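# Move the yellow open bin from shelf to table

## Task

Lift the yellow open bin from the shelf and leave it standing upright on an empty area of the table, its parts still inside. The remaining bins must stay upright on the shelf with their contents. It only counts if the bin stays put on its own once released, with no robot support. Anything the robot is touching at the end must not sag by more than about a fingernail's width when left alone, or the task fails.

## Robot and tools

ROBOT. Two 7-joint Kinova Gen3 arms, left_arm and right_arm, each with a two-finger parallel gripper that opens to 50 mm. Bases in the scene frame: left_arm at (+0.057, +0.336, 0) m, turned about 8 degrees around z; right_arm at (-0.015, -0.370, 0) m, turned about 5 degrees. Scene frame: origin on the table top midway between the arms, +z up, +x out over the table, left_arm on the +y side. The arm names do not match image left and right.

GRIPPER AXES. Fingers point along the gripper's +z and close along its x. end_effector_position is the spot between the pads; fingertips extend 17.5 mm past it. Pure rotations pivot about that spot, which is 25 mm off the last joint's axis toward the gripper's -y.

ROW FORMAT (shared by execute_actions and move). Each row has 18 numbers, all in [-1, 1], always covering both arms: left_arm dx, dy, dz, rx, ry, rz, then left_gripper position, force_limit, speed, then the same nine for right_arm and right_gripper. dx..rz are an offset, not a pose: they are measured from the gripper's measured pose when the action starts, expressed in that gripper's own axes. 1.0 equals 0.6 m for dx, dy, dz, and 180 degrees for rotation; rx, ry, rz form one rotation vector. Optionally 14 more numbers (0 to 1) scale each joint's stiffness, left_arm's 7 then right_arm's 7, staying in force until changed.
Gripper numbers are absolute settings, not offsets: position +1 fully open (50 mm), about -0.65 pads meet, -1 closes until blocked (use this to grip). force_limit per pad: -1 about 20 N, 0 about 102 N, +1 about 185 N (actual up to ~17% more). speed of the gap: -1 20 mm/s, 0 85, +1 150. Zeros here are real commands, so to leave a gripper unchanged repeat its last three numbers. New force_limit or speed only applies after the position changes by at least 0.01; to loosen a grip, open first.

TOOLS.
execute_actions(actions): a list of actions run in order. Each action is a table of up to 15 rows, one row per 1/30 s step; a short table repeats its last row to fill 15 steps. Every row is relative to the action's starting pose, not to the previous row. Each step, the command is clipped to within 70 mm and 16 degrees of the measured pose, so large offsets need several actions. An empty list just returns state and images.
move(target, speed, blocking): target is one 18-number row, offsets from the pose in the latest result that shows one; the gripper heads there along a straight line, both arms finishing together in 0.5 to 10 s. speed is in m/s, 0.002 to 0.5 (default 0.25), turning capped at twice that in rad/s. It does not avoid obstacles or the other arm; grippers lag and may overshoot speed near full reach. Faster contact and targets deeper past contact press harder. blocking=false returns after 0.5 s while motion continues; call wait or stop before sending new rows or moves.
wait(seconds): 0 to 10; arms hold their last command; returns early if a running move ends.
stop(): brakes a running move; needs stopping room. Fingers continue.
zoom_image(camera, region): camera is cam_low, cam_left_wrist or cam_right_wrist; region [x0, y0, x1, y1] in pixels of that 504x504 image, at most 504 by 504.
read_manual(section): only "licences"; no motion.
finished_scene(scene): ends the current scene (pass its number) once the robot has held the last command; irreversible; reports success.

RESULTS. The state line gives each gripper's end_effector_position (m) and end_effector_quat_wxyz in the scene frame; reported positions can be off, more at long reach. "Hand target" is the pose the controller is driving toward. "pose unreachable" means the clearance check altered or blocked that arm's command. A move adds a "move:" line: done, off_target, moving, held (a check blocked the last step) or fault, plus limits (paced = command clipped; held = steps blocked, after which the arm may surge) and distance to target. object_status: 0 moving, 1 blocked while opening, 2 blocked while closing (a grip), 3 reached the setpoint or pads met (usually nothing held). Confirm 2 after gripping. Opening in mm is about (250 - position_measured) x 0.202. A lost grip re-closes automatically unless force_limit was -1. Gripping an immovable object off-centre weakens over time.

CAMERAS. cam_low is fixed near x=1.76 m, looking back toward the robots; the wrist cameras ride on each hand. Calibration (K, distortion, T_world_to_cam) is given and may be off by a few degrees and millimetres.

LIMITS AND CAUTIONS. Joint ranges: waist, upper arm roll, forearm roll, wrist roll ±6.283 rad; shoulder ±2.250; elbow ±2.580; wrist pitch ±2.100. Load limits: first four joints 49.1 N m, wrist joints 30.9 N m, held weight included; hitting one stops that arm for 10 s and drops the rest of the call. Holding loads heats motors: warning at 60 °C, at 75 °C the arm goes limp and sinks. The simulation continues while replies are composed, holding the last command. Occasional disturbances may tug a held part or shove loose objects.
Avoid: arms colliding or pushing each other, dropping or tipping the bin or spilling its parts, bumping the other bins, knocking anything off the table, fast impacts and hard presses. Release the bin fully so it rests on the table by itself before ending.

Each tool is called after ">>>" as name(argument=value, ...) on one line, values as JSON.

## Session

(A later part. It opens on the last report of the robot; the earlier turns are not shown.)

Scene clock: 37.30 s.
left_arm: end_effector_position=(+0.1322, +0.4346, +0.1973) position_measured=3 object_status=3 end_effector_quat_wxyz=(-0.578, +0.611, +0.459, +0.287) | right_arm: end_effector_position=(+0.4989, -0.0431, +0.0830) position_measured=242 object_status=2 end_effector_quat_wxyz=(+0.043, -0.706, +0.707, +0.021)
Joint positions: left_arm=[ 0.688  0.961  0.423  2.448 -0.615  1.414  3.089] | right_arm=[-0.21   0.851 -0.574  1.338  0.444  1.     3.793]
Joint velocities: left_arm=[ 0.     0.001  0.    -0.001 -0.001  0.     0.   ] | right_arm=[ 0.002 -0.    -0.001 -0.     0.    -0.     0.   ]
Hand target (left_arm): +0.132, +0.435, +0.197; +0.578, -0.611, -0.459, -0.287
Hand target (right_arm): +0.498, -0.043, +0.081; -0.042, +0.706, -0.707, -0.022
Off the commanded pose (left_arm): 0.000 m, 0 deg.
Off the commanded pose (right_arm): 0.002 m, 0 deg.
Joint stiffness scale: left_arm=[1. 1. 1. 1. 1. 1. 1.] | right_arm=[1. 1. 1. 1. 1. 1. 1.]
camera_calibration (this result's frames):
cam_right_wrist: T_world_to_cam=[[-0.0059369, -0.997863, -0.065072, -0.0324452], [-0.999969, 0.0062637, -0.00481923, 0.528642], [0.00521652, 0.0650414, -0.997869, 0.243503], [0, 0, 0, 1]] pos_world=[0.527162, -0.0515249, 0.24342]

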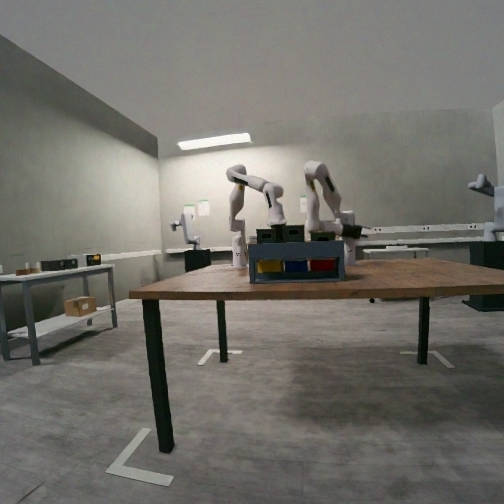

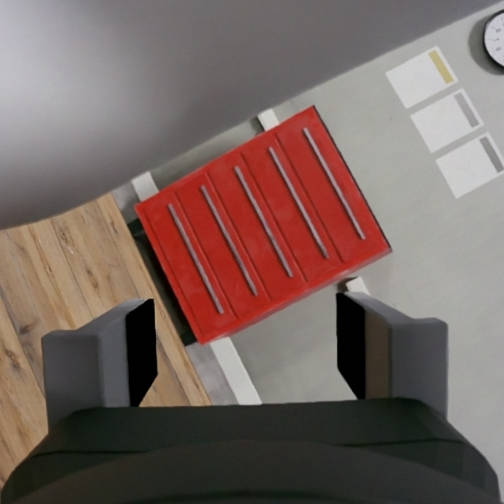

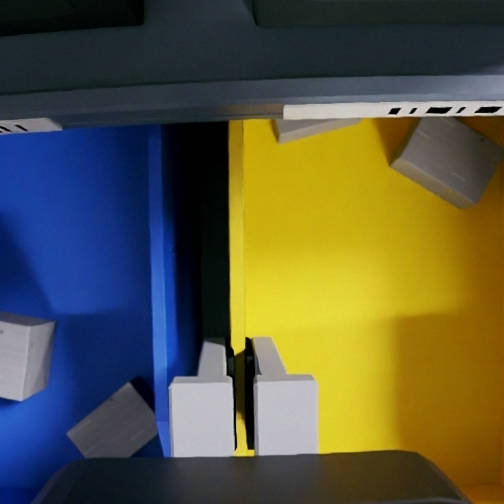

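Lift slowly ~3 cm.

>>> move(target=[0,0,0,0,0,0,1,0,0, 0,0,-0.05,0,0,0,-1,0.6,0], speed=0.03)

Scene clock: 38.93 s.
left_arm: end_effector_position=(+0.1322, +0.4346, +0.1973) position_measured=3 object_status=3 end_effector_quat_wxyz=(-0.578, +0.611, +0.459, +0.287) | right_arm: end_effector_position=(+0.4967, -0.0466, +0.1020) position_measured=242 object_status=2 end_effector_quat_wxyz=(+0.038, -0.707, +0.706, +0.021)
Joint positions: left_arm=[ 0.688  0.961  0.423  2.448 -0.615  1.414  3.089] | right_arm=[-0.202  0.826 -0.589  1.321  0.434  1.05   3.802]
Joint velocities: left_arm=[ 0.001  0.001 -0.001 -0.     0.002 -0.     0.   ] | right_arm=[ 0.002 -0.002 -0.003 -0.    -0.     0.003 -0.001]
Hand target (left_arm): +0.132, +0.435, +0.197; +0.578, -0.611, -0.459, -0.287
Hand target (right_arm): +0.498, -0.046, +0.113; -0.043, +0.706, -0.707, -0.021
Off the commanded pose (left_arm): 0.000 m, 0 deg.
Off the commanded pose (right_arm): 0.011 m, 1 deg.
Joint stiffness scale: left_arm=[1. 1. 1. 1. 1. 1. 1.] | right_arm=[1. 1. 1. 1. 1. 1. 1.]
move: off_target (right_arm)
camera_calibration (this result's frames):
cam_left_wrist: T_world_to_cam=[[0.439468, 0.205808, 0.874363, -0.327241], [0.888084, 0.0465385, -0.457319, -0.024856], [-0.134812, 0.977485, -0.162323, -0.203495], [0, 0, 0, 1]] pos_world=[0.138453, 0.267419, 0.241729]
cam_right_wrist: T_world_to_cam=[[-0.00432215, -0.998295, -0.0582102, -0.0362388], [-0.999991, 0.00429686, 0.00055962, 0.525956], [-0.000308545, 0.0582121, -0.998304, 0.265161], [0, 0, 0, 1]] pos_world=[0.525876, -0.0538726, 0.262308]

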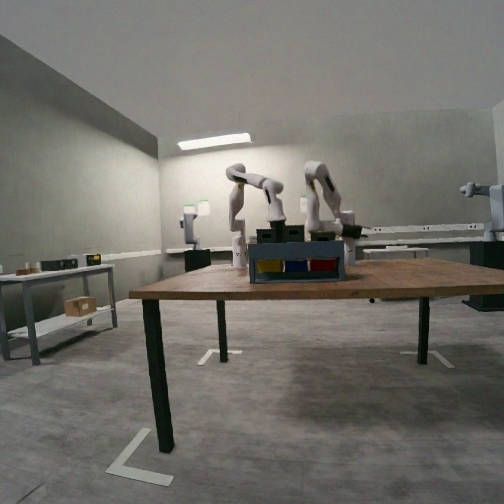

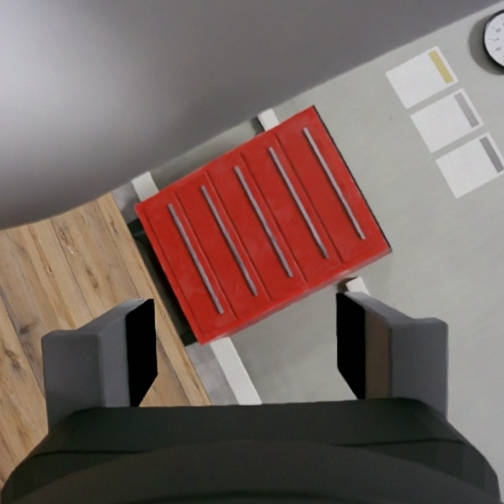

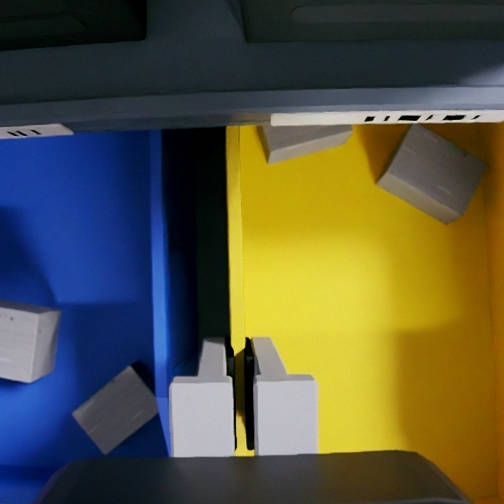

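>>> move(target=[0,0,0,0,0,0,1,0,0, 0,0.05,0,0,0,0,-1,0.6,0], speed=0.03)

Scene clock: 40.67 s.
left_arm: end_effector_position=(+0.1322, +0.4346, +0.1973) position_measured=3 object_status=3 end_effector_quat_wxyz=(-0.578, +0.611, +0.459, +0.287) | right_arm: end_effector_position=(+0.4746, -0.0479, +0.1005) position_measured=242 object_status=2 end_effector_quat_wxyz=(+0.043, -0.705, +0.708, +0.019)
Joint positions: left_arm=[ 0.688  0.961  0.423  2.448 -0.615  1.414  3.089] | right_arm=[-0.204  0.784 -0.589  1.418  0.435  0.987  3.757]
Joint velocities: left_arm=[-0.     0.     0.     0.     0.001 -0.    -0.   ] | right_arm=[-0.    -0.003  0.001  0.005 -0.001 -0.003 -0.001]
Hand target (left_arm): +0.132, +0.435, +0.197; +0.578, -0.611, -0.459, -0.287
Hand target (right_arm): +0.467, -0.046, +0.101; -0.038, +0.707, -0.706, -0.021
Off the commanded pose (left_arm): 0.000 m, 0 deg.
Off the commanded pose (right_arm): 0.008 m, 1 deg.
Joint stiffness scale: left_arm=[1. 1. 1. 1. 1. 1. 1.] | right_arm=[1. 1. 1. 1. 1. 1. 1.]
move: off_target (right_arm)
camera_calibration (this result's frames):
cam_left_wrist: T_world_to_cam=[[0.439469, 0.205808, 0.874363, -0.327241], [0.888084, 0.0465386, -0.457319, -0.0248561], [-0.134812, 0.977485, -0.162323, -0.203495], [0, 0, 0, 1]] pos_world=[0.138453, 0.267419, 0.241728]
cam_right_wrist: T_world_to_cam=[[-0.00855177, -0.998011, -0.0624581, -0.0352588], [-0.999929, 0.00905304, -0.0077472, 0.504901], [0.00829722, 0.0623874, -0.998018, 0.259821], [0, 0, 0, 1]] pos_world=[0.502407, -0.0559691, 0.261015]

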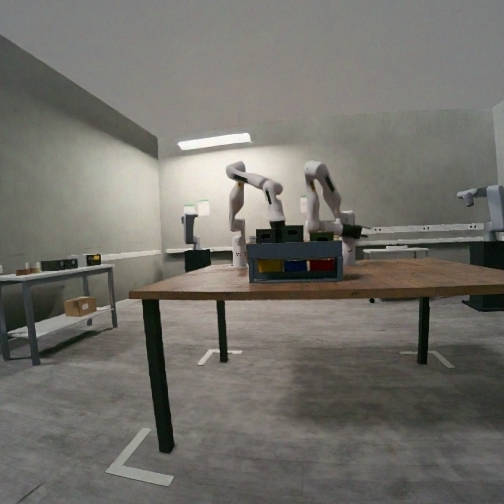

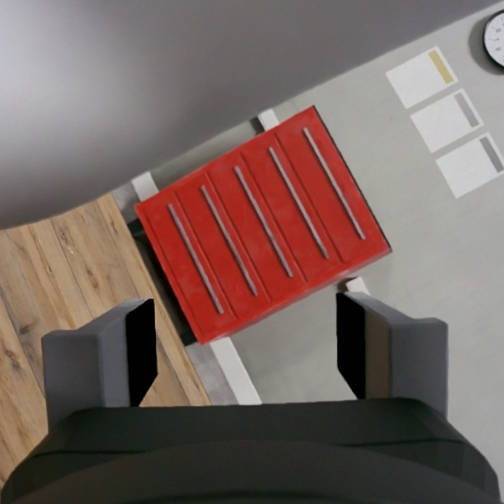

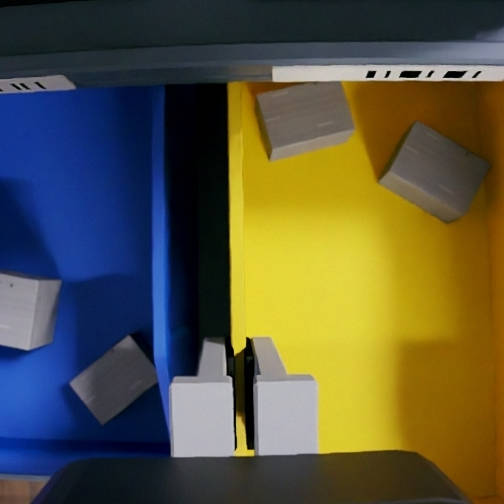

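>>> move(target=[0,0,0,0,0,0,1,0,0, 0,-0.01,-0.025,-0.083,0,0,-1,0.6,0], speed=0.03)

Scene clock: 46.83 s.
left_arm: end_effector_position=(+0.1322, +0.4346, +0.1973) position_measured=3 object_status=3 end_effector_quat_wxyz=(-0.578, +0.611, +0.459, +0.287) | right_arm: end_effector_position=(+0.4886, -0.0493, +0.1148) position_measured=242 object_status=2 end_effector_quat_wxyz=(+0.040, +0.703, -0.702, -0.102)
Joint positions: left_arm=[ 0.688  0.961  0.423  2.448 -0.615  1.414  3.089] | right_arm=[-0.164  0.952 -0.673  1.036  0.341  1.39   3.92 ]
Joint velocities: left_arm=[ 0.001 -0.001  0.    -0.001 -0.002 -0.    -0.   ] | right_arm=[ 0.005  0.006 -0.009 -0.011  0.     0.011  0.   ]
Hand target (left_arm): +0.132, +0.435, +0.197; +0.578, -0.611, -0.459, -0.287
Hand target (right_arm): +0.480, -0.050, +0.115; +0.049, +0.704, -0.699, -0.111
Off the commanded pose (left_arm): 0.000 m, 0 deg.
Off the commanded pose (right_arm): 0.009 m, 2 deg.
Joint stiffness scale: left_arm=[1. 1. 1. 1. 1. 1. 1.] | right_arm=[1. 1. 1. 1. 1. 1. 1.]
move: off_target (right_arm)
camera_calibration (this result's frames):
cam_left_wrist: T_world_to_cam=[[0.439469, 0.205808, 0.874363, -0.327241], [0.888084, 0.0465383, -0.45732, -0.0248559], [-0.134811, 0.977485, -0.162323, -0.203495], [0, 0, 0, 1]] pos_world=[0.138453, 0.267419, 0.241729]
cam_right_wrist: T_world_to_cam=[[-0.00785549, -0.998098, -0.0611491, -0.0361595], [-0.974484, -0.00607677, 0.224374, 0.479173], [-0.224319, 0.0613514, -0.972583, 0.384786], [0, 0, 0, 1]] pos_world=[0.552977, -0.056786, 0.264511]

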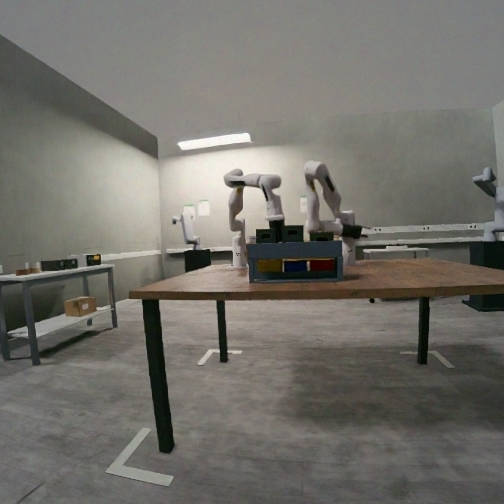

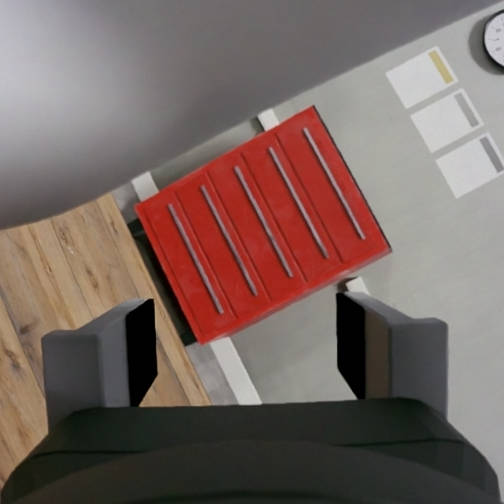

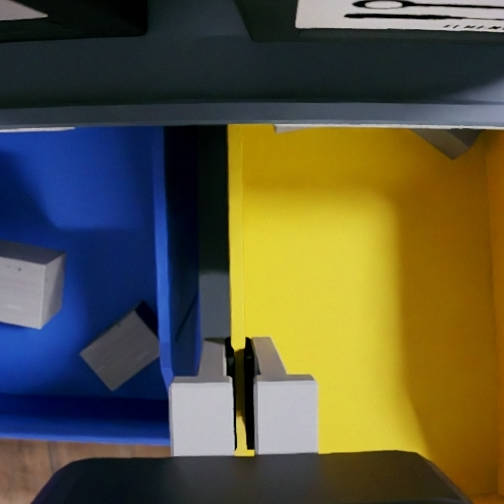

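>>> move(target=[-0.097,0.168,-0.483,-0.769,-0.022,0.057,1,0,0, 0,0,0,0,0,0,-1,0.6,0], speed=0.4)

Scene clock: 57.13 s.
left_arm: end_effector_position=(+0.2490, +0.1479, +0.1479) position_measured=3 object_status=3 end_effector_quat_wxyz=(+0.346, +0.629, -0.027, +0.695) | right_arm: end_effector_position=(+0.4886, -0.0493, +0.1149) position_measured=242 object_status=2 end_effector_quat_wxyz=(-0.040, -0.703, +0.702, +0.102)
Joint positions: left_arm=[ 3.061  1.803 -0.306  2.577 -1.169  0.752  4.387] | right_arm=[-0.163  0.953 -0.674  1.035  0.341  1.391  3.92 ]
Joint velocities: left_arm=[-0.     0.     0.    -0.001 -0.    -0.     0.   ] | right_arm=[ 0.001 -0.     0.     0.    -0.001 -0.002  0.   ]
Hand target (left_arm): +0.249, +0.148, +0.148; +0.345, +0.630, -0.027, +0.695
Hand target (right_arm): +0.489, -0.049, +0.115; +0.040, +0.703, -0.702, -0.102
Off the commanded pose (left_arm): 0.003 m, 34 deg; orientation clipped at the last step of the last action.
Off the commanded pose (right_arm): 0.000 m, 0 deg.
Joint stiffness scale: left_arm=[1. 1. 1. 1. 1. 1. 1.] | right_arm=[1. 1. 1. 1. 1. 1. 1.]
move: held (left_arm); limits=paced,held; held on 3 of 230 steps (left_arm), including the last (left_arm)
pose unreachable (left arm): on one or more control steps of this call, first in action 0 (counted from 0), this arm could not follow its commanded pose, so it was not sent that pose on those steps. On the call's last step it was still not sent that pose. It may still have moved: this result reports where it is.
cause: the commanded pose would bring two parts of the arm too close to each other (joints 1 (waist) to 6 (wrist pitch) lie between them).
camera_calibration (this result's frames):
cam_left_wrist: T_world_to_cam=[[-0.0032452, 0.440007, 0.897988, -0.204252], [-0.547656, -0.752135, 0.366561, 0.215952], [0.836698, -0.490599, 0.243413, -0.000351249], [0, 0, 0, 1]] pos_world=[0.117898, 0.252125, 0.104342]
cam_right_wrist: T_world_to_cam=[[-0.00815793, -0.998076, -0.0614661, -0.0359647], [-0.974348, -0.00589069, 0.22497, 0.479075], [-0.224899, 0.0617247, -0.972425, 0.385161], [0, 0, 0, 1]] pos_world=[0.553115, -0.0568474, 0.264553]

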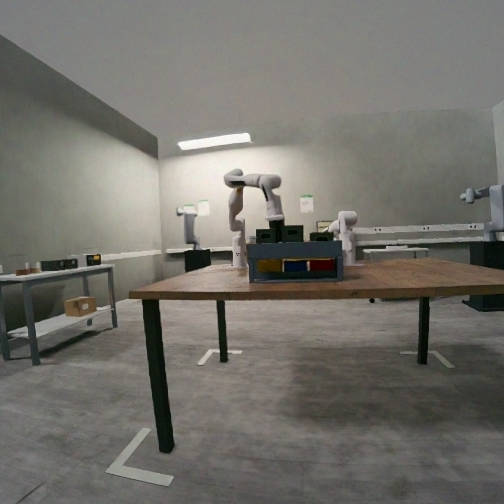

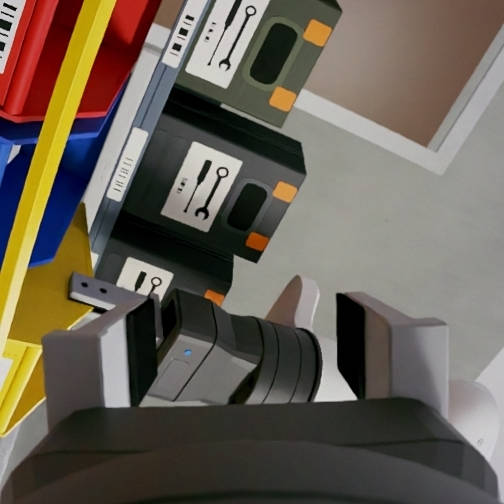

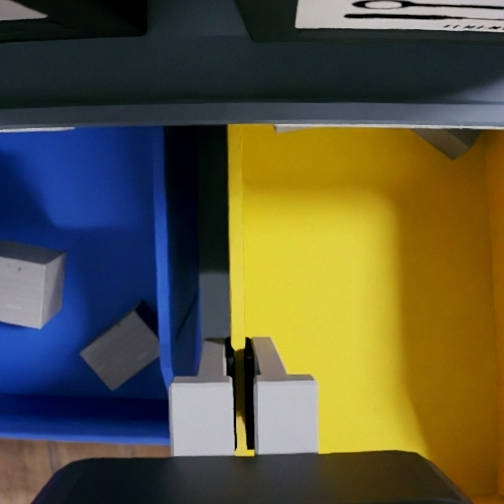

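>>> move(target=[0,0,0,0,-0.15,0,1,0,0, 0,0,0,0,0,0,-1,0.6,0], speed=0.4)

Scene clock: 58.87 s.
left_arm: end_effector_position=(+0.2495, +0.1472, +0.1473) position_measured=3 object_status=3 end_effector_quat_wxyz=(+0.314, +0.641, -0.026, +0.700) | right_arm: end_effector_position=(+0.4886, -0.0493, +0.1149) position_measured=242 object_status=2 end_effector_quat_wxyz=(-0.040, -0.703, +0.702, +0.102)
Joint positions: left_arm=[ 3.1    1.768 -0.405  2.577 -1.146  0.649  4.216] | right_arm=[-0.163  0.953 -0.674  1.035  0.341  1.391  3.92 ]
Joint velocities: left_arm=[ 0.041 -0.02  -0.077  0.     0.039 -0.085 -0.121] | right_arm=[-0.001  0.    -0.     0.     0.    -0.     0.001]
Hand target (left_arm): +0.249, +0.148, +0.147; +0.313, +0.643, -0.025, +0.698
Hand target (right_arm): +0.489, -0.049, +0.115; +0.040, +0.703, -0.702, -0.102
Off the commanded pose (left_arm): 0.001 m, 27 deg; orientation clipped at the last step of the last action.
Off the commanded pose (right_arm): 0.000 m, 0 deg.
Joint stiffness scale: left_arm=[1. 1. 1. 1. 1. 1. 1.] | right_arm=[1. 1. 1. 1. 1. 1. 1.]
joint sent to its limit (left arm) — the command would take joint 4 (elbow) past its upper limit, so that joint was sent only as far as its limit.
move: off_target (left_arm); limits=paced
camera_calibration (this result's frames):
cam_left_wrist: T_world_to_cam=[[-0.0151419, 0.396185, 0.918046, -0.196924], [-0.506135, -0.794869, 0.33468, 0.216454], [0.862321, -0.459588, 0.212559, -0.00737017], [0, 0, 0, 1]] pos_world=[0.112929, 0.246683, 0.109909]
cam_right_wrist: T_world_to_cam=[[-0.00815863, -0.998076, -0.061467, -0.035964], [-0.974348, -0.00589014, 0.224969, 0.479076], [-0.224898, 0.0617257, -0.972425, 0.385161], [0, 0, 0, 1]] pos_world=[0.553115, -0.0568473, 0.264553]

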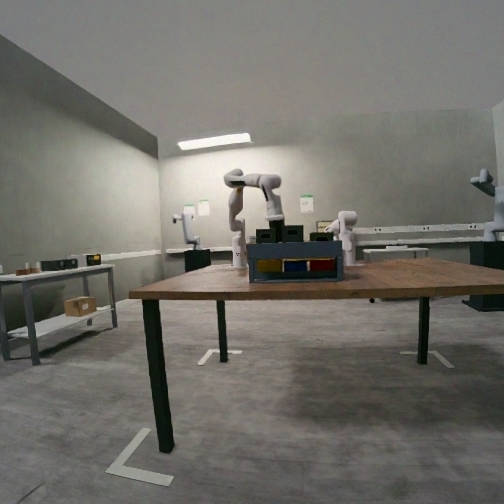

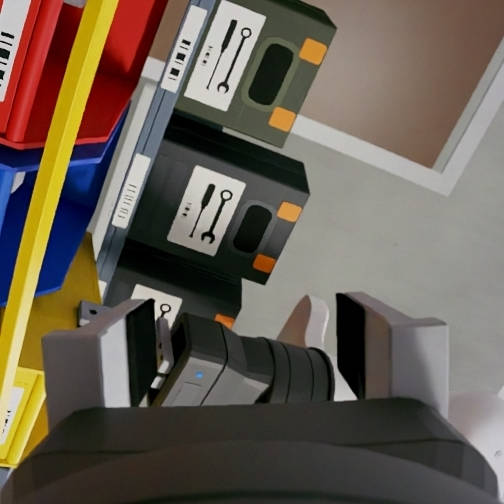

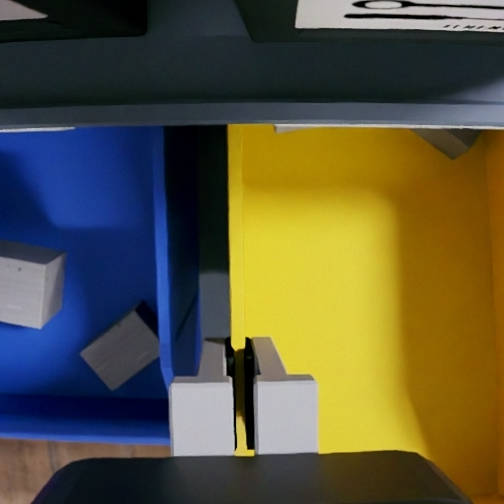

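>>> move(target=[0,0,0,0,0,0,1,0,0, 0,0.067,0,0,0,0,-1,0.6,0], speed=0.03)

Scene clock: 61.27 s.
left_arm: end_effector_position=(+0.2489, +0.1467, +0.1470) position_measured=3 object_status=3 end_effector_quat_wxyz=(+0.313, +0.642, -0.027, +0.699) | right_arm: end_effector_position=(+0.4583, -0.0564, +0.1158) position_measured=242 object_status=2 end_effector_quat_wxyz=(-0.040, -0.702, +0.705, +0.094)
Joint positions: left_arm=[ 3.105  1.766 -0.409  2.577 -1.144  0.643  4.209] | right_arm=[-0.143  0.884 -0.689  1.191  0.343  1.309  3.864]
Joint velocities: left_arm=[-0. -0.  0. -0.  0. -0. -0.] | right_arm=[ 0.005  0.    -0.007  0.003  0.     0.    -0.001]
Hand target (left_arm): +0.249, +0.147, +0.147; +0.314, +0.641, -0.026, +0.700
Hand target (right_arm): +0.449, -0.050, +0.123; +0.040, +0.703, -0.702, -0.102
Off the commanded pose (left_arm): 0.001 m, 0 deg.
Off the commanded pose (right_arm): 0.013 m, 1 deg.
Joint stiffness scale: left_arm=[1. 1. 1. 1. 1. 1. 1.] | right_arm=[1. 1. 1. 1. 1. 1. 1.]
move: off_target (right_arm)
camera_calibration (this result's frames):
cam_left_wrist: T_world_to_cam=[[-0.0130617, 0.394968, 0.918602, -0.196917], [-0.505835, -0.795069, 0.33466, 0.215855], [0.862531, -0.46029, 0.210173, -0.00658909], [0, 0, 0, 1]] pos_world=[0.112298, 0.246362, 0.110035]
cam_right_wrist: T_world_to_cam=[[-0.011894, -0.998725, -0.049052, -0.0430054], [-0.976877, 0.00113307, 0.213801, 0.452123], [-0.213473, 0.0504607, -0.975645, 0.374133], [0, 0, 0, 1]] pos_world=[0.521024, -0.0623419, 0.266247]

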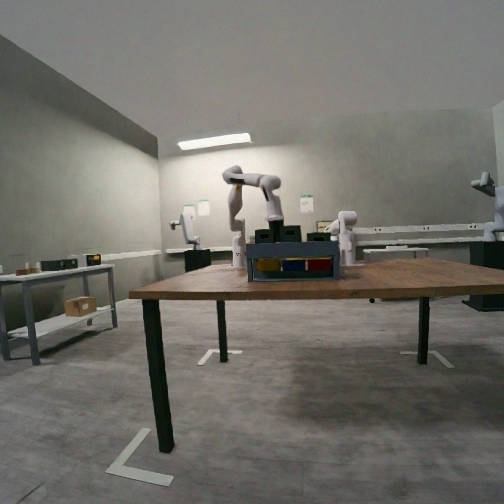

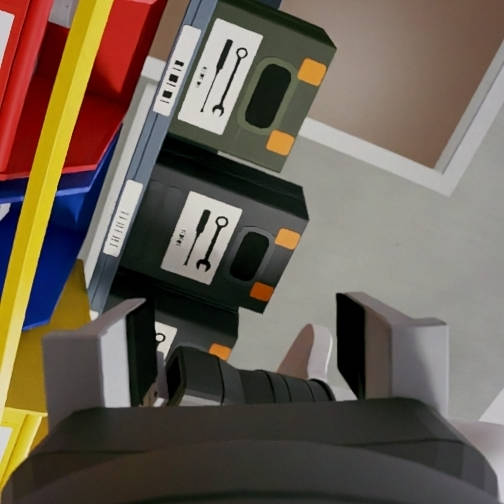

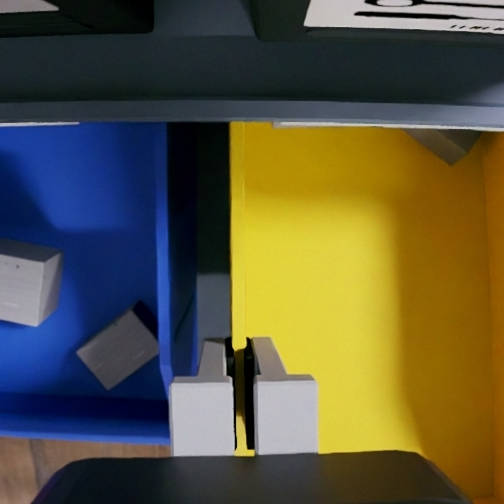

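>>> move(target=[0,0,0,0,0,0,1,0,0, 0,-0.01,0.048,0.08,0,0,-1,0.6,0], speed=0.04)

>>> execute_actions(actions=[[[0,0,0,0,0,0,1,0,0, 0,0,0,0,0,0,-0.12,0,0]]])

Scene clock: 65.70 s.
left_arm: end_effector_position=(+0.2489, +0.1467, +0.1470) position_measured=3 object_status=3 end_effector_quat_wxyz=(+0.313, +0.642, -0.027, +0.699) | right_arm: end_effector_position=(+0.4559, -0.0531, +0.0888) position_measured=242 object_status=2 end_effector_quat_wxyz=(+0.045, -0.702, +0.710, +0.008)
Joint positions: left_arm=[ 3.105  1.766 -0.409  2.577 -1.144  0.643  4.209] | right_arm=[-0.2    0.767 -0.613  1.516  0.498  0.924  3.665]
Joint velocities: left_arm=[-0.     0.    -0.    -0.     0.001 -0.    -0.   ] | right_arm=[-0.007 -0.004  0.006  0.007  0.004 -0.007 -0.003]
Hand target (left_arm): +0.249, +0.147, +0.147; +0.313, +0.642, -0.027, +0.699
Hand target (right_arm): +0.458, -0.054, +0.087; -0.048, +0.702, -0.711, -0.005
Off the commanded pose (left_arm): 0.000 m, 0 deg.
Off the commanded pose (right_arm): 0.004 m, 1 deg.
Joint stiffness scale: left_arm=[1. 1. 1. 1. 1. 1. 1.] | right_arm=[1. 1. 1. 1. 1. 1. 1.]
move: off_target (right_arm)
camera_calibration (this result's frames):
cam_left_wrist: T_world_to_cam=[[-0.0130618, 0.394967, 0.918602, -0.196917], [-0.505835, -0.795069, 0.33466, 0.215855], [0.862531, -0.46029, 0.210173, -0.00658914], [0, 0, 0, 1]] pos_world=[0.112298, 0.246362, 0.110035]
cam_right_wrist: T_world_to_cam=[[-0.0164589, -0.998572, -0.0508257, -0.0387657], [-0.999493, 0.0178163, -0.0263714, 0.488103], [0.0272393, 0.0503659, -0.998359, 0.239363], [0, 0, 0, 1]] pos_world=[0.480697, -0.0594622, 0.249871]

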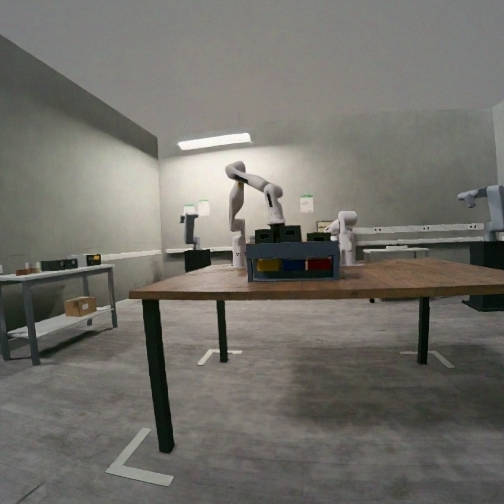

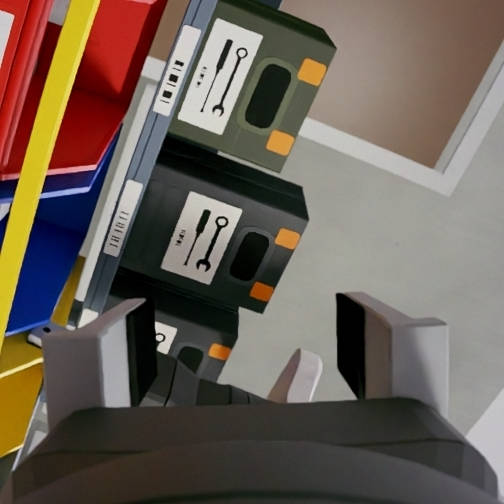

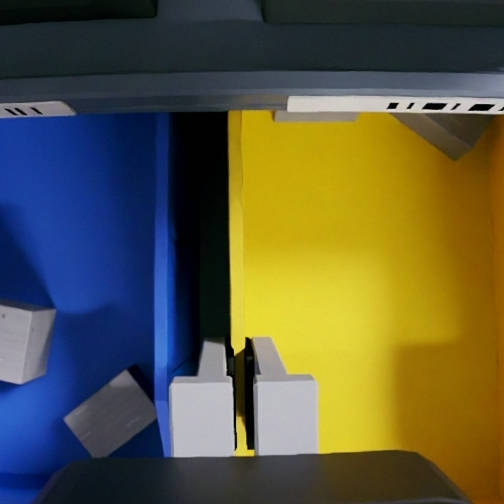

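Scene clock: 66.20 s.
left_arm: end_effector_position=(+0.2489, +0.1467, +0.1470) position_measured=3 object_status=3 end_effector_quat_wxyz=(+0.313, +0.642, -0.027, +0.699) | right_arm: end_effector_position=(+0.4559, -0.0531, +0.0888) position_measured=171 object_status=3 end_effector_quat_wxyz=(+0.045, -0.702, +0.710, +0.008)
Joint positions: left_arm=[ 3.105  1.766 -0.409  2.577 -1.144  0.643  4.209] | right_arm=[-0.2    0.767 -0.613  1.516  0.498  0.924  3.665]
Joint velocities: left_arm=[-0.     0.001  0.     0.    -0.001 -0.    -0.   ] | right_arm=[-0.     0.     0.001  0.     0.     0.001  0.   ]
Hand target (left_arm): +0.249, +0.147, +0.147; +0.313, +0.642, -0.027, +0.699
Hand target (right_arm): +0.456, -0.053, +0.089; -0.045, +0.702, -0.710, -0.008
Off the commanded pose (left_arm): 0.000 m, 0 deg.
Off the commanded pose (right_arm): 0.000 m, 0 deg.
Joint stiffness scale: left_arm=[1. 1. 1. 1. 1. 1. 1.] | right_arm=[1. 1. 1. 1. 1. 1. 1.]
camera_calibration (this result's frames):
cam_left_wrist: T_world_to_cam=[[-0.0130616, 0.394968, 0.918602, -0.196917], [-0.505835, -0.795069, 0.33466, 0.215855], [0.862531, -0.46029, 0.210173, -0.00658912], [0, 0, 0, 1]] pos_world=[0.112298, 0.246362, 0.110035]
cam_right_wrist: T_world_to_cam=[[-0.0164238, -0.998572, -0.0508367, -0.0387714], [-0.999491, 0.0177879, -0.0264979, 0.488121], [0.0273643, 0.0503756, -0.998355, 0.239361], [0, 0, 0, 1]] pos_world=[0.480685, -0.0594566, 0.24993]

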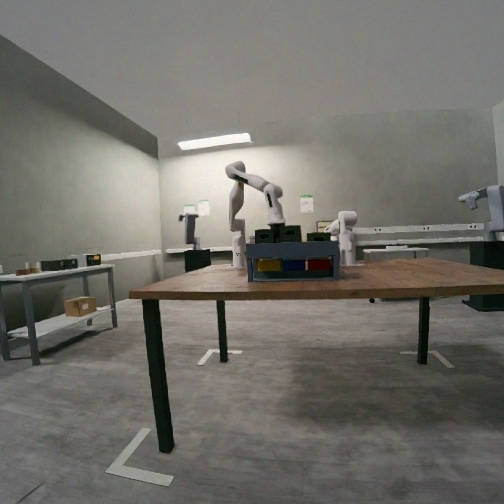

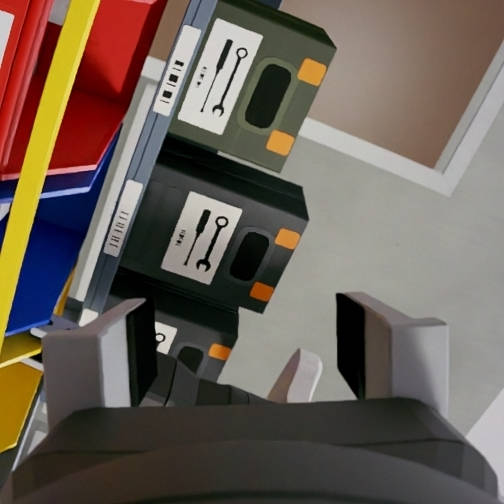

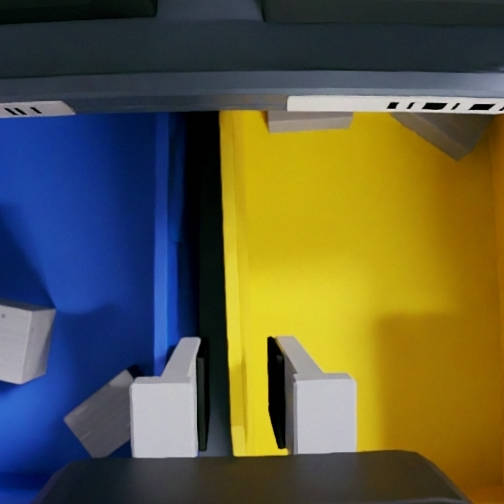

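>>> move(target=[0,0,0,0,0,0,1,0,0, 0,0,-0.2,0,0,0,1,0,0], speed=0.15)

Scene clock: 68.10 s.
left_arm: end_effector_position=(+0.2489, +0.1467, +0.1470) position_measured=3 object_status=3 end_effector_quat_wxyz=(+0.313, +0.642, -0.027, +0.699) | right_arm: end_effector_position=(+0.4532, -0.0626, +0.2062) position_measured=3 object_status=3 end_effector_quat_wxyz=(+0.047, -0.701, +0.711, +0.004)
Joint positions: left_arm=[ 3.105  1.766 -0.409  2.577 -1.144  0.643  4.209] | right_arm=[-0.154  0.616 -0.689  1.381  0.402  1.188  3.744]
Joint velocities: left_arm=[ 0.    -0.     0.     0.    -0.001 -0.    -0.   ] | right_arm=[ 0.004 -0.002 -0.004 -0.     0.     0.002  0.001]
Hand target (left_arm): +0.249, +0.147, +0.147; +0.313, +0.642, -0.027, +0.699
Hand target (right_arm): +0.450, -0.062, +0.208; -0.045, +0.702, -0.711, -0.008
Off the commanded pose (left_arm): 0.000 m, 0 deg.
Off the commanded pose (right_arm): 0.004 m, 1 deg.
Joint stiffness scale: left_arm=[1. 1. 1. 1. 1. 1. 1.] | right_arm=[1. 1. 1. 1. 1. 1. 1.]
move: off_target (right_arm)
camera_calibration (this result's frames):
cam_left_wrist: T_world_to_cam=[[-0.0130618, 0.394967, 0.918602, -0.196917], [-0.505835, -0.795069, 0.33466, 0.215855], [0.862531, -0.46029, 0.210173, -0.0065891], [0, 0, 0, 1]] pos_world=[0.112298, 0.246362, 0.110035]
cam_right_wrist: T_world_to_cam=[[-0.0196794, -0.998648, -0.048116, -0.0414849], [-0.999158, 0.0213768, -0.0350213, 0.490457], [0.0360025, 0.0473863, -0.998228, 0.352969], [0, 0, 0, 1]] pos_world=[0.47652, -0.0686391, 0.367524]

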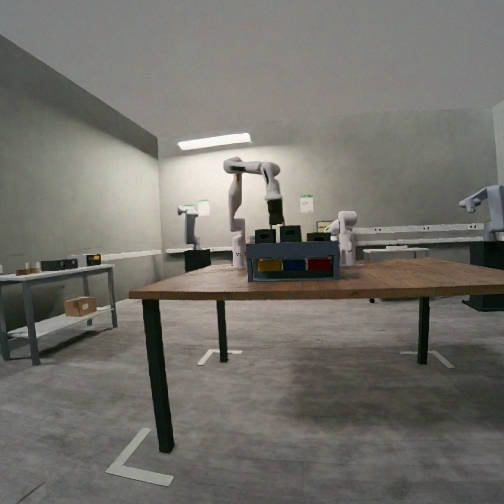

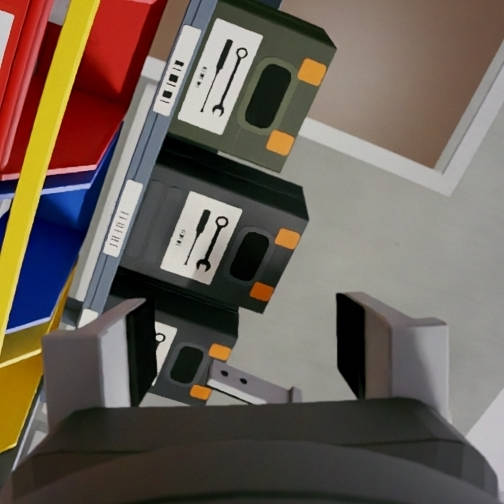

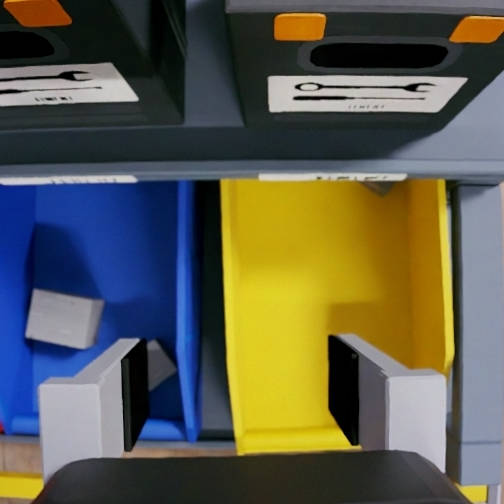

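>>> move(target=[0,0,0,0,0,0,1,0,0, 0.095,0.388,0.077,0.39,0,0,1,0,0], speed=0.3)

Scene clock: 71.57 s.
left_arm: end_effector_position=(+0.2489, +0.1467, +0.1470) position_measured=3 object_status=3 end_effector_quat_wxyz=(+0.313, +0.642, -0.027, +0.699) | right_arm: end_effector_position=(+0.2215, -0.1089, +0.1389) position_measured=3 object_status=3 end_effector_quat_wxyz=(+0.435, -0.553, +0.586, -0.401)
Joint positions: left_arm=[ 3.105  1.766 -0.409  2.577 -1.144  0.643  4.209] | right_arm=[-1.475  1.054 -0.548  2.397  1.281  1.655  1.145]
Joint velocities: left_arm=[-0.001  0.    -0.    -0.    -0.003  0.     0.   ] | right_arm=[-0.013  0.01   0.008  0.    -0.     0.001 -0.   ]
Hand target (left_arm): +0.249, +0.147, +0.147; +0.313, +0.642, -0.027, +0.699
Hand target (right_arm): +0.222, -0.111, +0.142; -0.438, +0.548, -0.586, +0.405
Off the commanded pose (left_arm): 0.000 m, 0 deg.
Off the commanded pose (right_arm): 0.005 m, 1 deg.
Joint stiffness scale: left_arm=[1. 1. 1. 1. 1. 1. 1.] | right_arm=[1. 1. 1. 1. 1. 1. 1.]
move: off_target (right_arm); limits=paced
camera_calibration (this result's frames):
cam_left_wrist: T_world_to_cam=[[-0.0130618, 0.394967, 0.918602, -0.196917], [-0.505835, -0.795069, 0.33466, 0.215855], [0.862531, -0.46029, 0.210173, -0.00658913], [0, 0, 0, 1]] pos_world=[0.112298, 0.246362, 0.110035]
cam_right_wrist: T_world_to_cam=[[-0.0348279, -0.997292, -0.06478, -0.0897027], [-0.323924, 0.0725848, -0.943294, 0.239827], [0.945442, -0.0118691, -0.325575, -0.00498807], [0, 0, 0, 1]] pos_world=[0.0792775, -0.106927, 0.218792]

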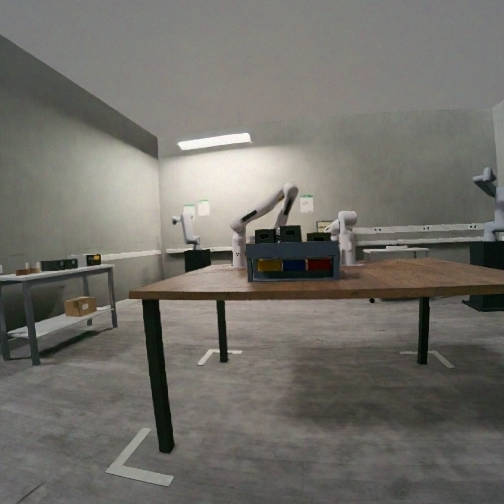

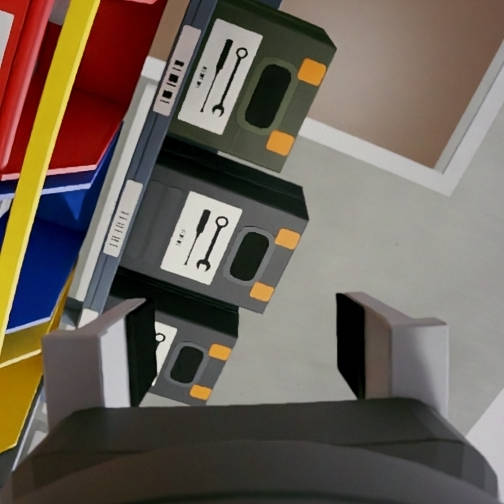

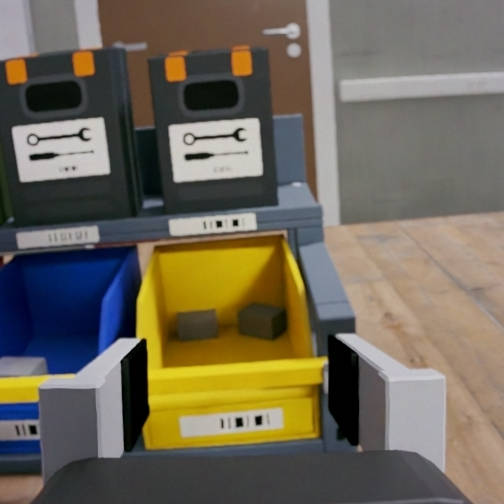

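>>> move(target=[0,0,0,0,0,0,1,0,0, 0.13,-0.08,0.0,0.08,0,0,1,0,0], speed=0.2)

Scene clock: 73.27 s.
left_arm: end_effector_position=(+0.2489, +0.1467, +0.1470) position_measured=3 object_status=3 end_effector_quat_wxyz=(+0.313, +0.642, -0.027, +0.699) | right_arm: end_effector_position=(+0.2352, -0.1879, +0.1772) position_measured=3 object_status=3 end_effector_quat_wxyz=(+0.500, -0.496, +0.533, -0.469)
Joint positions: left_arm=[ 3.105  1.766 -0.409  2.577 -1.144  0.643  4.209] | right_arm=[-1.624  1.302 -0.468  2.561  1.11   1.675  0.715]
Joint velocities: left_arm=[ 0.    -0.    -0.001  0.    -0.002 -0.    -0.   ] | right_arm=[-0.006  0.018 -0.001  0.001 -0.001  0.001 -0.003]
Hand target (left_arm): +0.249, +0.147, +0.147; +0.313, +0.642, -0.027, +0.699
Hand target (right_arm): +0.235, -0.191, +0.179; +0.500, -0.494, +0.532, -0.472
Off the commanded pose (left_arm): 0.000 m, 0 deg.
Off the commanded pose (right_arm): 0.003 m, 0 deg.
Joint stiffness scale: left_arm=[1. 1. 1. 1. 1. 1. 1.] | right_arm=[1. 1. 1. 1. 1. 1. 1.]
move: done
camera_calibration (this result's frames):
cam_left_wrist: T_world_to_cam=[[-0.0130618, 0.394967, 0.918602, -0.196917], [-0.505835, -0.795069, 0.33466, 0.215855], [0.862531, -0.46029, 0.210173, -0.00658913], [0, 0, 0, 1]] pos_world=[0.112298, 0.246362, 0.110035]
cam_right_wrist: T_world_to_cam=[[-0.0336802, -0.996832, -0.0720577, -0.164339], [-0.0862076, 0.0747275, -0.993471, 0.239501], [0.995708, -0.0272484, -0.0884513, -0.0631794], [0, 0, 0, 1]] pos_world=[0.0780201, -0.183437, 0.220507]

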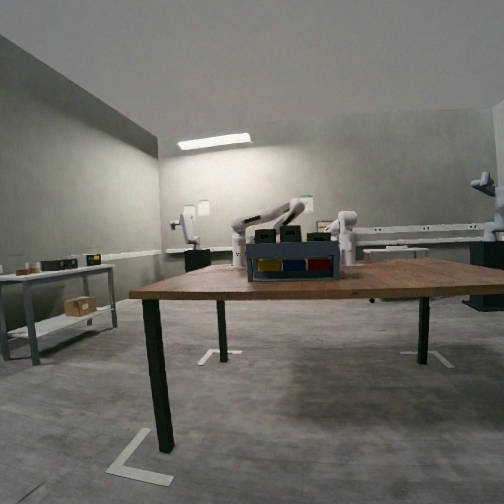

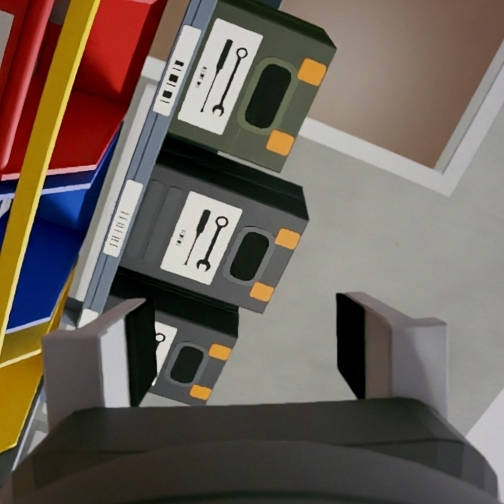

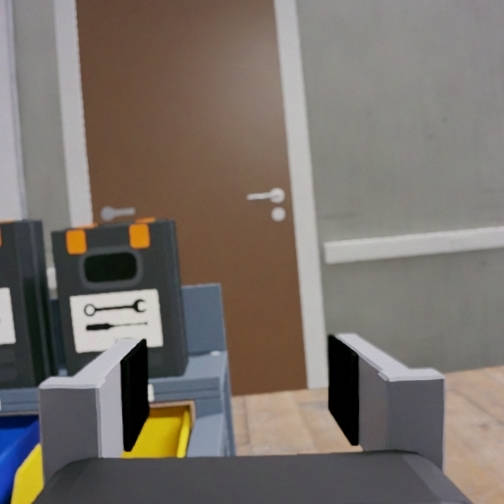

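Wrong tilt direction; tilt down.

>>> move(target=[0,0,0,0,0,0,1,0,0, 0,0,0,-0.25,0,0,1,0,0], speed=0.3)

Scene clock: 75.67 s.
left_arm: end_effector_position=(+0.2489, +0.1467, +0.1470) position_measured=3 object_status=3 end_effector_quat_wxyz=(+0.313, +0.642, -0.027, +0.699) | right_arm: end_effector_position=(+0.2337, -0.1879, +0.1785) position_measured=3 object_status=3 end_effector_quat_wxyz=(+0.258, -0.645, +0.680, -0.235)
Joint positions: left_arm=[ 3.105  1.766 -0.409  2.577 -1.144  0.643  4.209] | right_arm=[-0.408  0.384 -1.394  2.58   1.152  1.235  1.889]
Joint velocities: left_arm=[ 0.    -0.001  0.001  0.     0.001  0.     0.   ] | right_arm=[ 0.069 -0.    -0.063 -0.    -0.     0.     0.   ]
Hand target (left_arm): +0.249, +0.147, +0.147; +0.313, +0.642, -0.027, +0.699
Hand target (right_arm): +0.235, -0.186, +0.178; -0.259, +0.648, -0.677, +0.233
Off the commanded pose (left_arm): 0.000 m, 0 deg.
Off the commanded pose (right_arm): 0.002 m, 2 deg.
Joint stiffness scale: left_arm=[1. 1. 1. 1. 1. 1. 1.] | right_arm=[1. 1. 1. 1. 1. 1. 1.]
joint sent to its limit (right arm) — the command would take joint 4 (elbow) past its upper limit, so that joint was sent only as far as its limit.
move: done
camera_calibration (this result's frames):
cam_left_wrist: T_world_to_cam=[[-0.0130617, 0.394968, 0.918602, -0.196917], [-0.505835, -0.795068, 0.33466, 0.215855], [0.862531, -0.46029, 0.210173, -0.00658911], [0, 0, 0, 1]] pos_world=[0.112298, 0.246362, 0.110035]
cam_right_wrist: T_world_to_cam=[[-0.0551183, -0.997957, -0.032321, -0.166653], [-0.771796, 0.0631195, -0.63273, 0.334237], [0.633477, -0.00992979, -0.773698, 0.148642], [0, 0, 0, 1]] pos_world=[0.154616, -0.185933, 0.3211]

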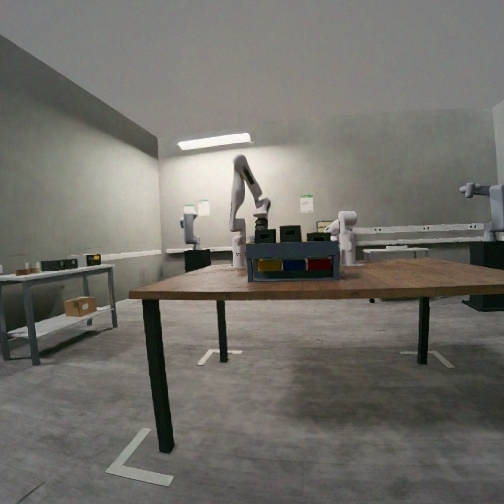

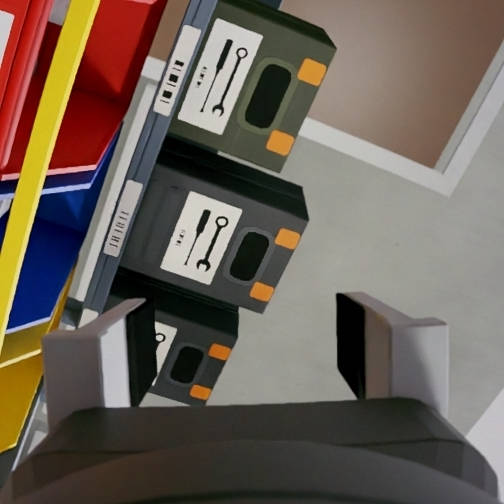

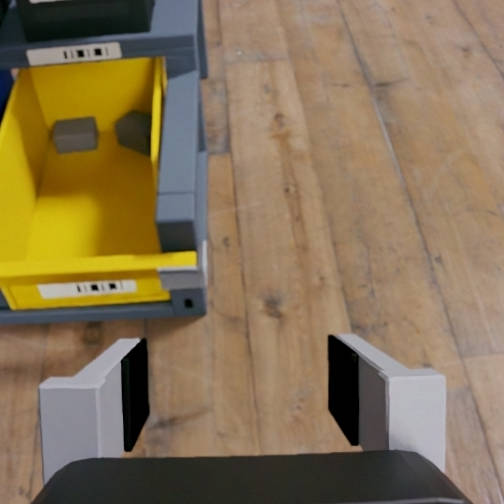

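>>> zoom_image(camera="cam_right_wrist", region=[100, 200, 260, 340])

Region (100, 200, 260, 340) of cam_right_wrist's 504x504 image, scaled by 3.150; it fills the top 441 rows of this view, and the rest is white.

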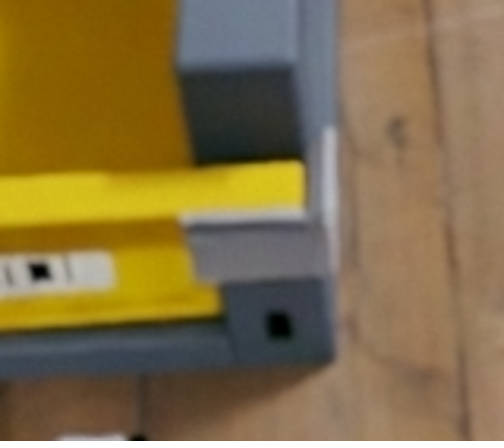

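>>> move(target=[0,0,0,0,0,0,1,0,0, -0.327,-0.19,0.123,-0.175,-0.169,-0.498,0.2,0,0], speed=0.3)

Scene clock: 81.33 s.
left_arm: end_effector_position=(+0.2489, +0.1467, +0.1470) position_measured=3 object_status=3 end_effector_quat_wxyz=(+0.313, +0.642, -0.027, +0.699) | right_arm: end_effector_position=(+0.3791, +0.0031, +0.2091) position_measured=123 object_status=3 end_effector_quat_wxyz=(-0.014, +1.000, +0.005, +0.021)
Joint positions: left_arm=[ 3.105  1.766 -0.409  2.577 -1.144  0.643  4.209] | right_arm=[-0.024  0.95  -1.498  1.36   0.988  1.602  4.825]
Joint velocities: left_arm=[ 0.     0.    -0.    -0.     0.002 -0.001 -0.   ] | right_arm=[-0.002  0.005  0.001 -0.001  0.     0.001 -0.   ]
Hand target (left_arm): +0.249, +0.147, +0.147; +0.313, +0.642, -0.027, +0.699
Hand target (right_arm): +0.377, +0.001, +0.208; -0.010, +1.000, +0.008, +0.017
Off the commanded pose (left_arm): 0.000 m, 0 deg.
Off the commanded pose (right_arm): 0.005 m, 1 deg.
Joint stiffness scale: left_arm=[1. 1. 1. 1. 1. 1. 1.] | right_arm=[1. 1. 1. 1. 1. 1. 1.]
move: off_target (right_arm)
camera_calibration (this result's frames):
cam_left_wrist: T_world_to_cam=[[-0.013062, 0.394967, 0.918602, -0.196917], [-0.505835, -0.795069, 0.33466, 0.215855], [0.862531, -0.46029, 0.210174, -0.00658914], [0, 0, 0, 1]] pos_world=[0.112298, 0.246362, 0.110035]
cam_right_wrist: T_world_to_cam=[[0.997753, 0.00337657, 0.0669121, -0.389983], [0.00358917, -0.999989, -0.00305731, 0.0314693], [0.066901, 0.0032906, -0.997754, 0.34373], [0, 0, 0, 1]] pos_world=[0.365998, 0.0316547, 0.369149]

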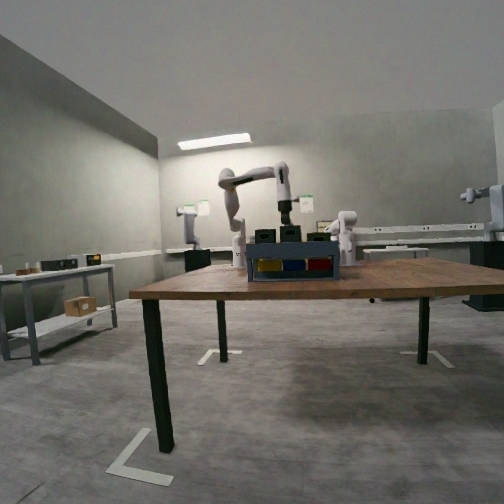

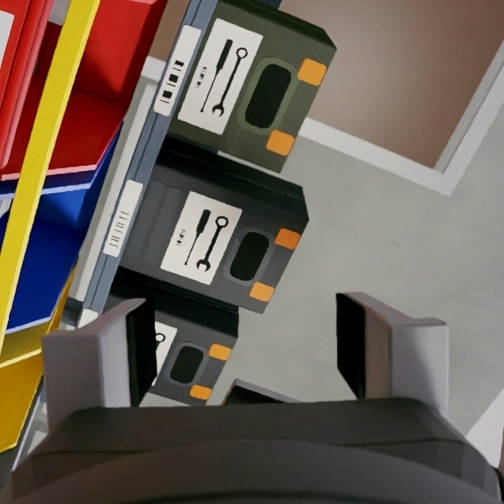

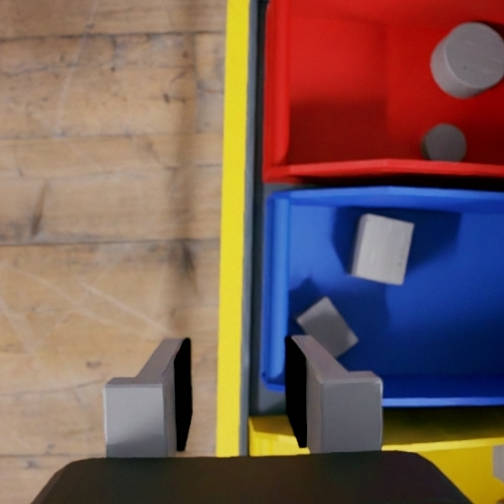

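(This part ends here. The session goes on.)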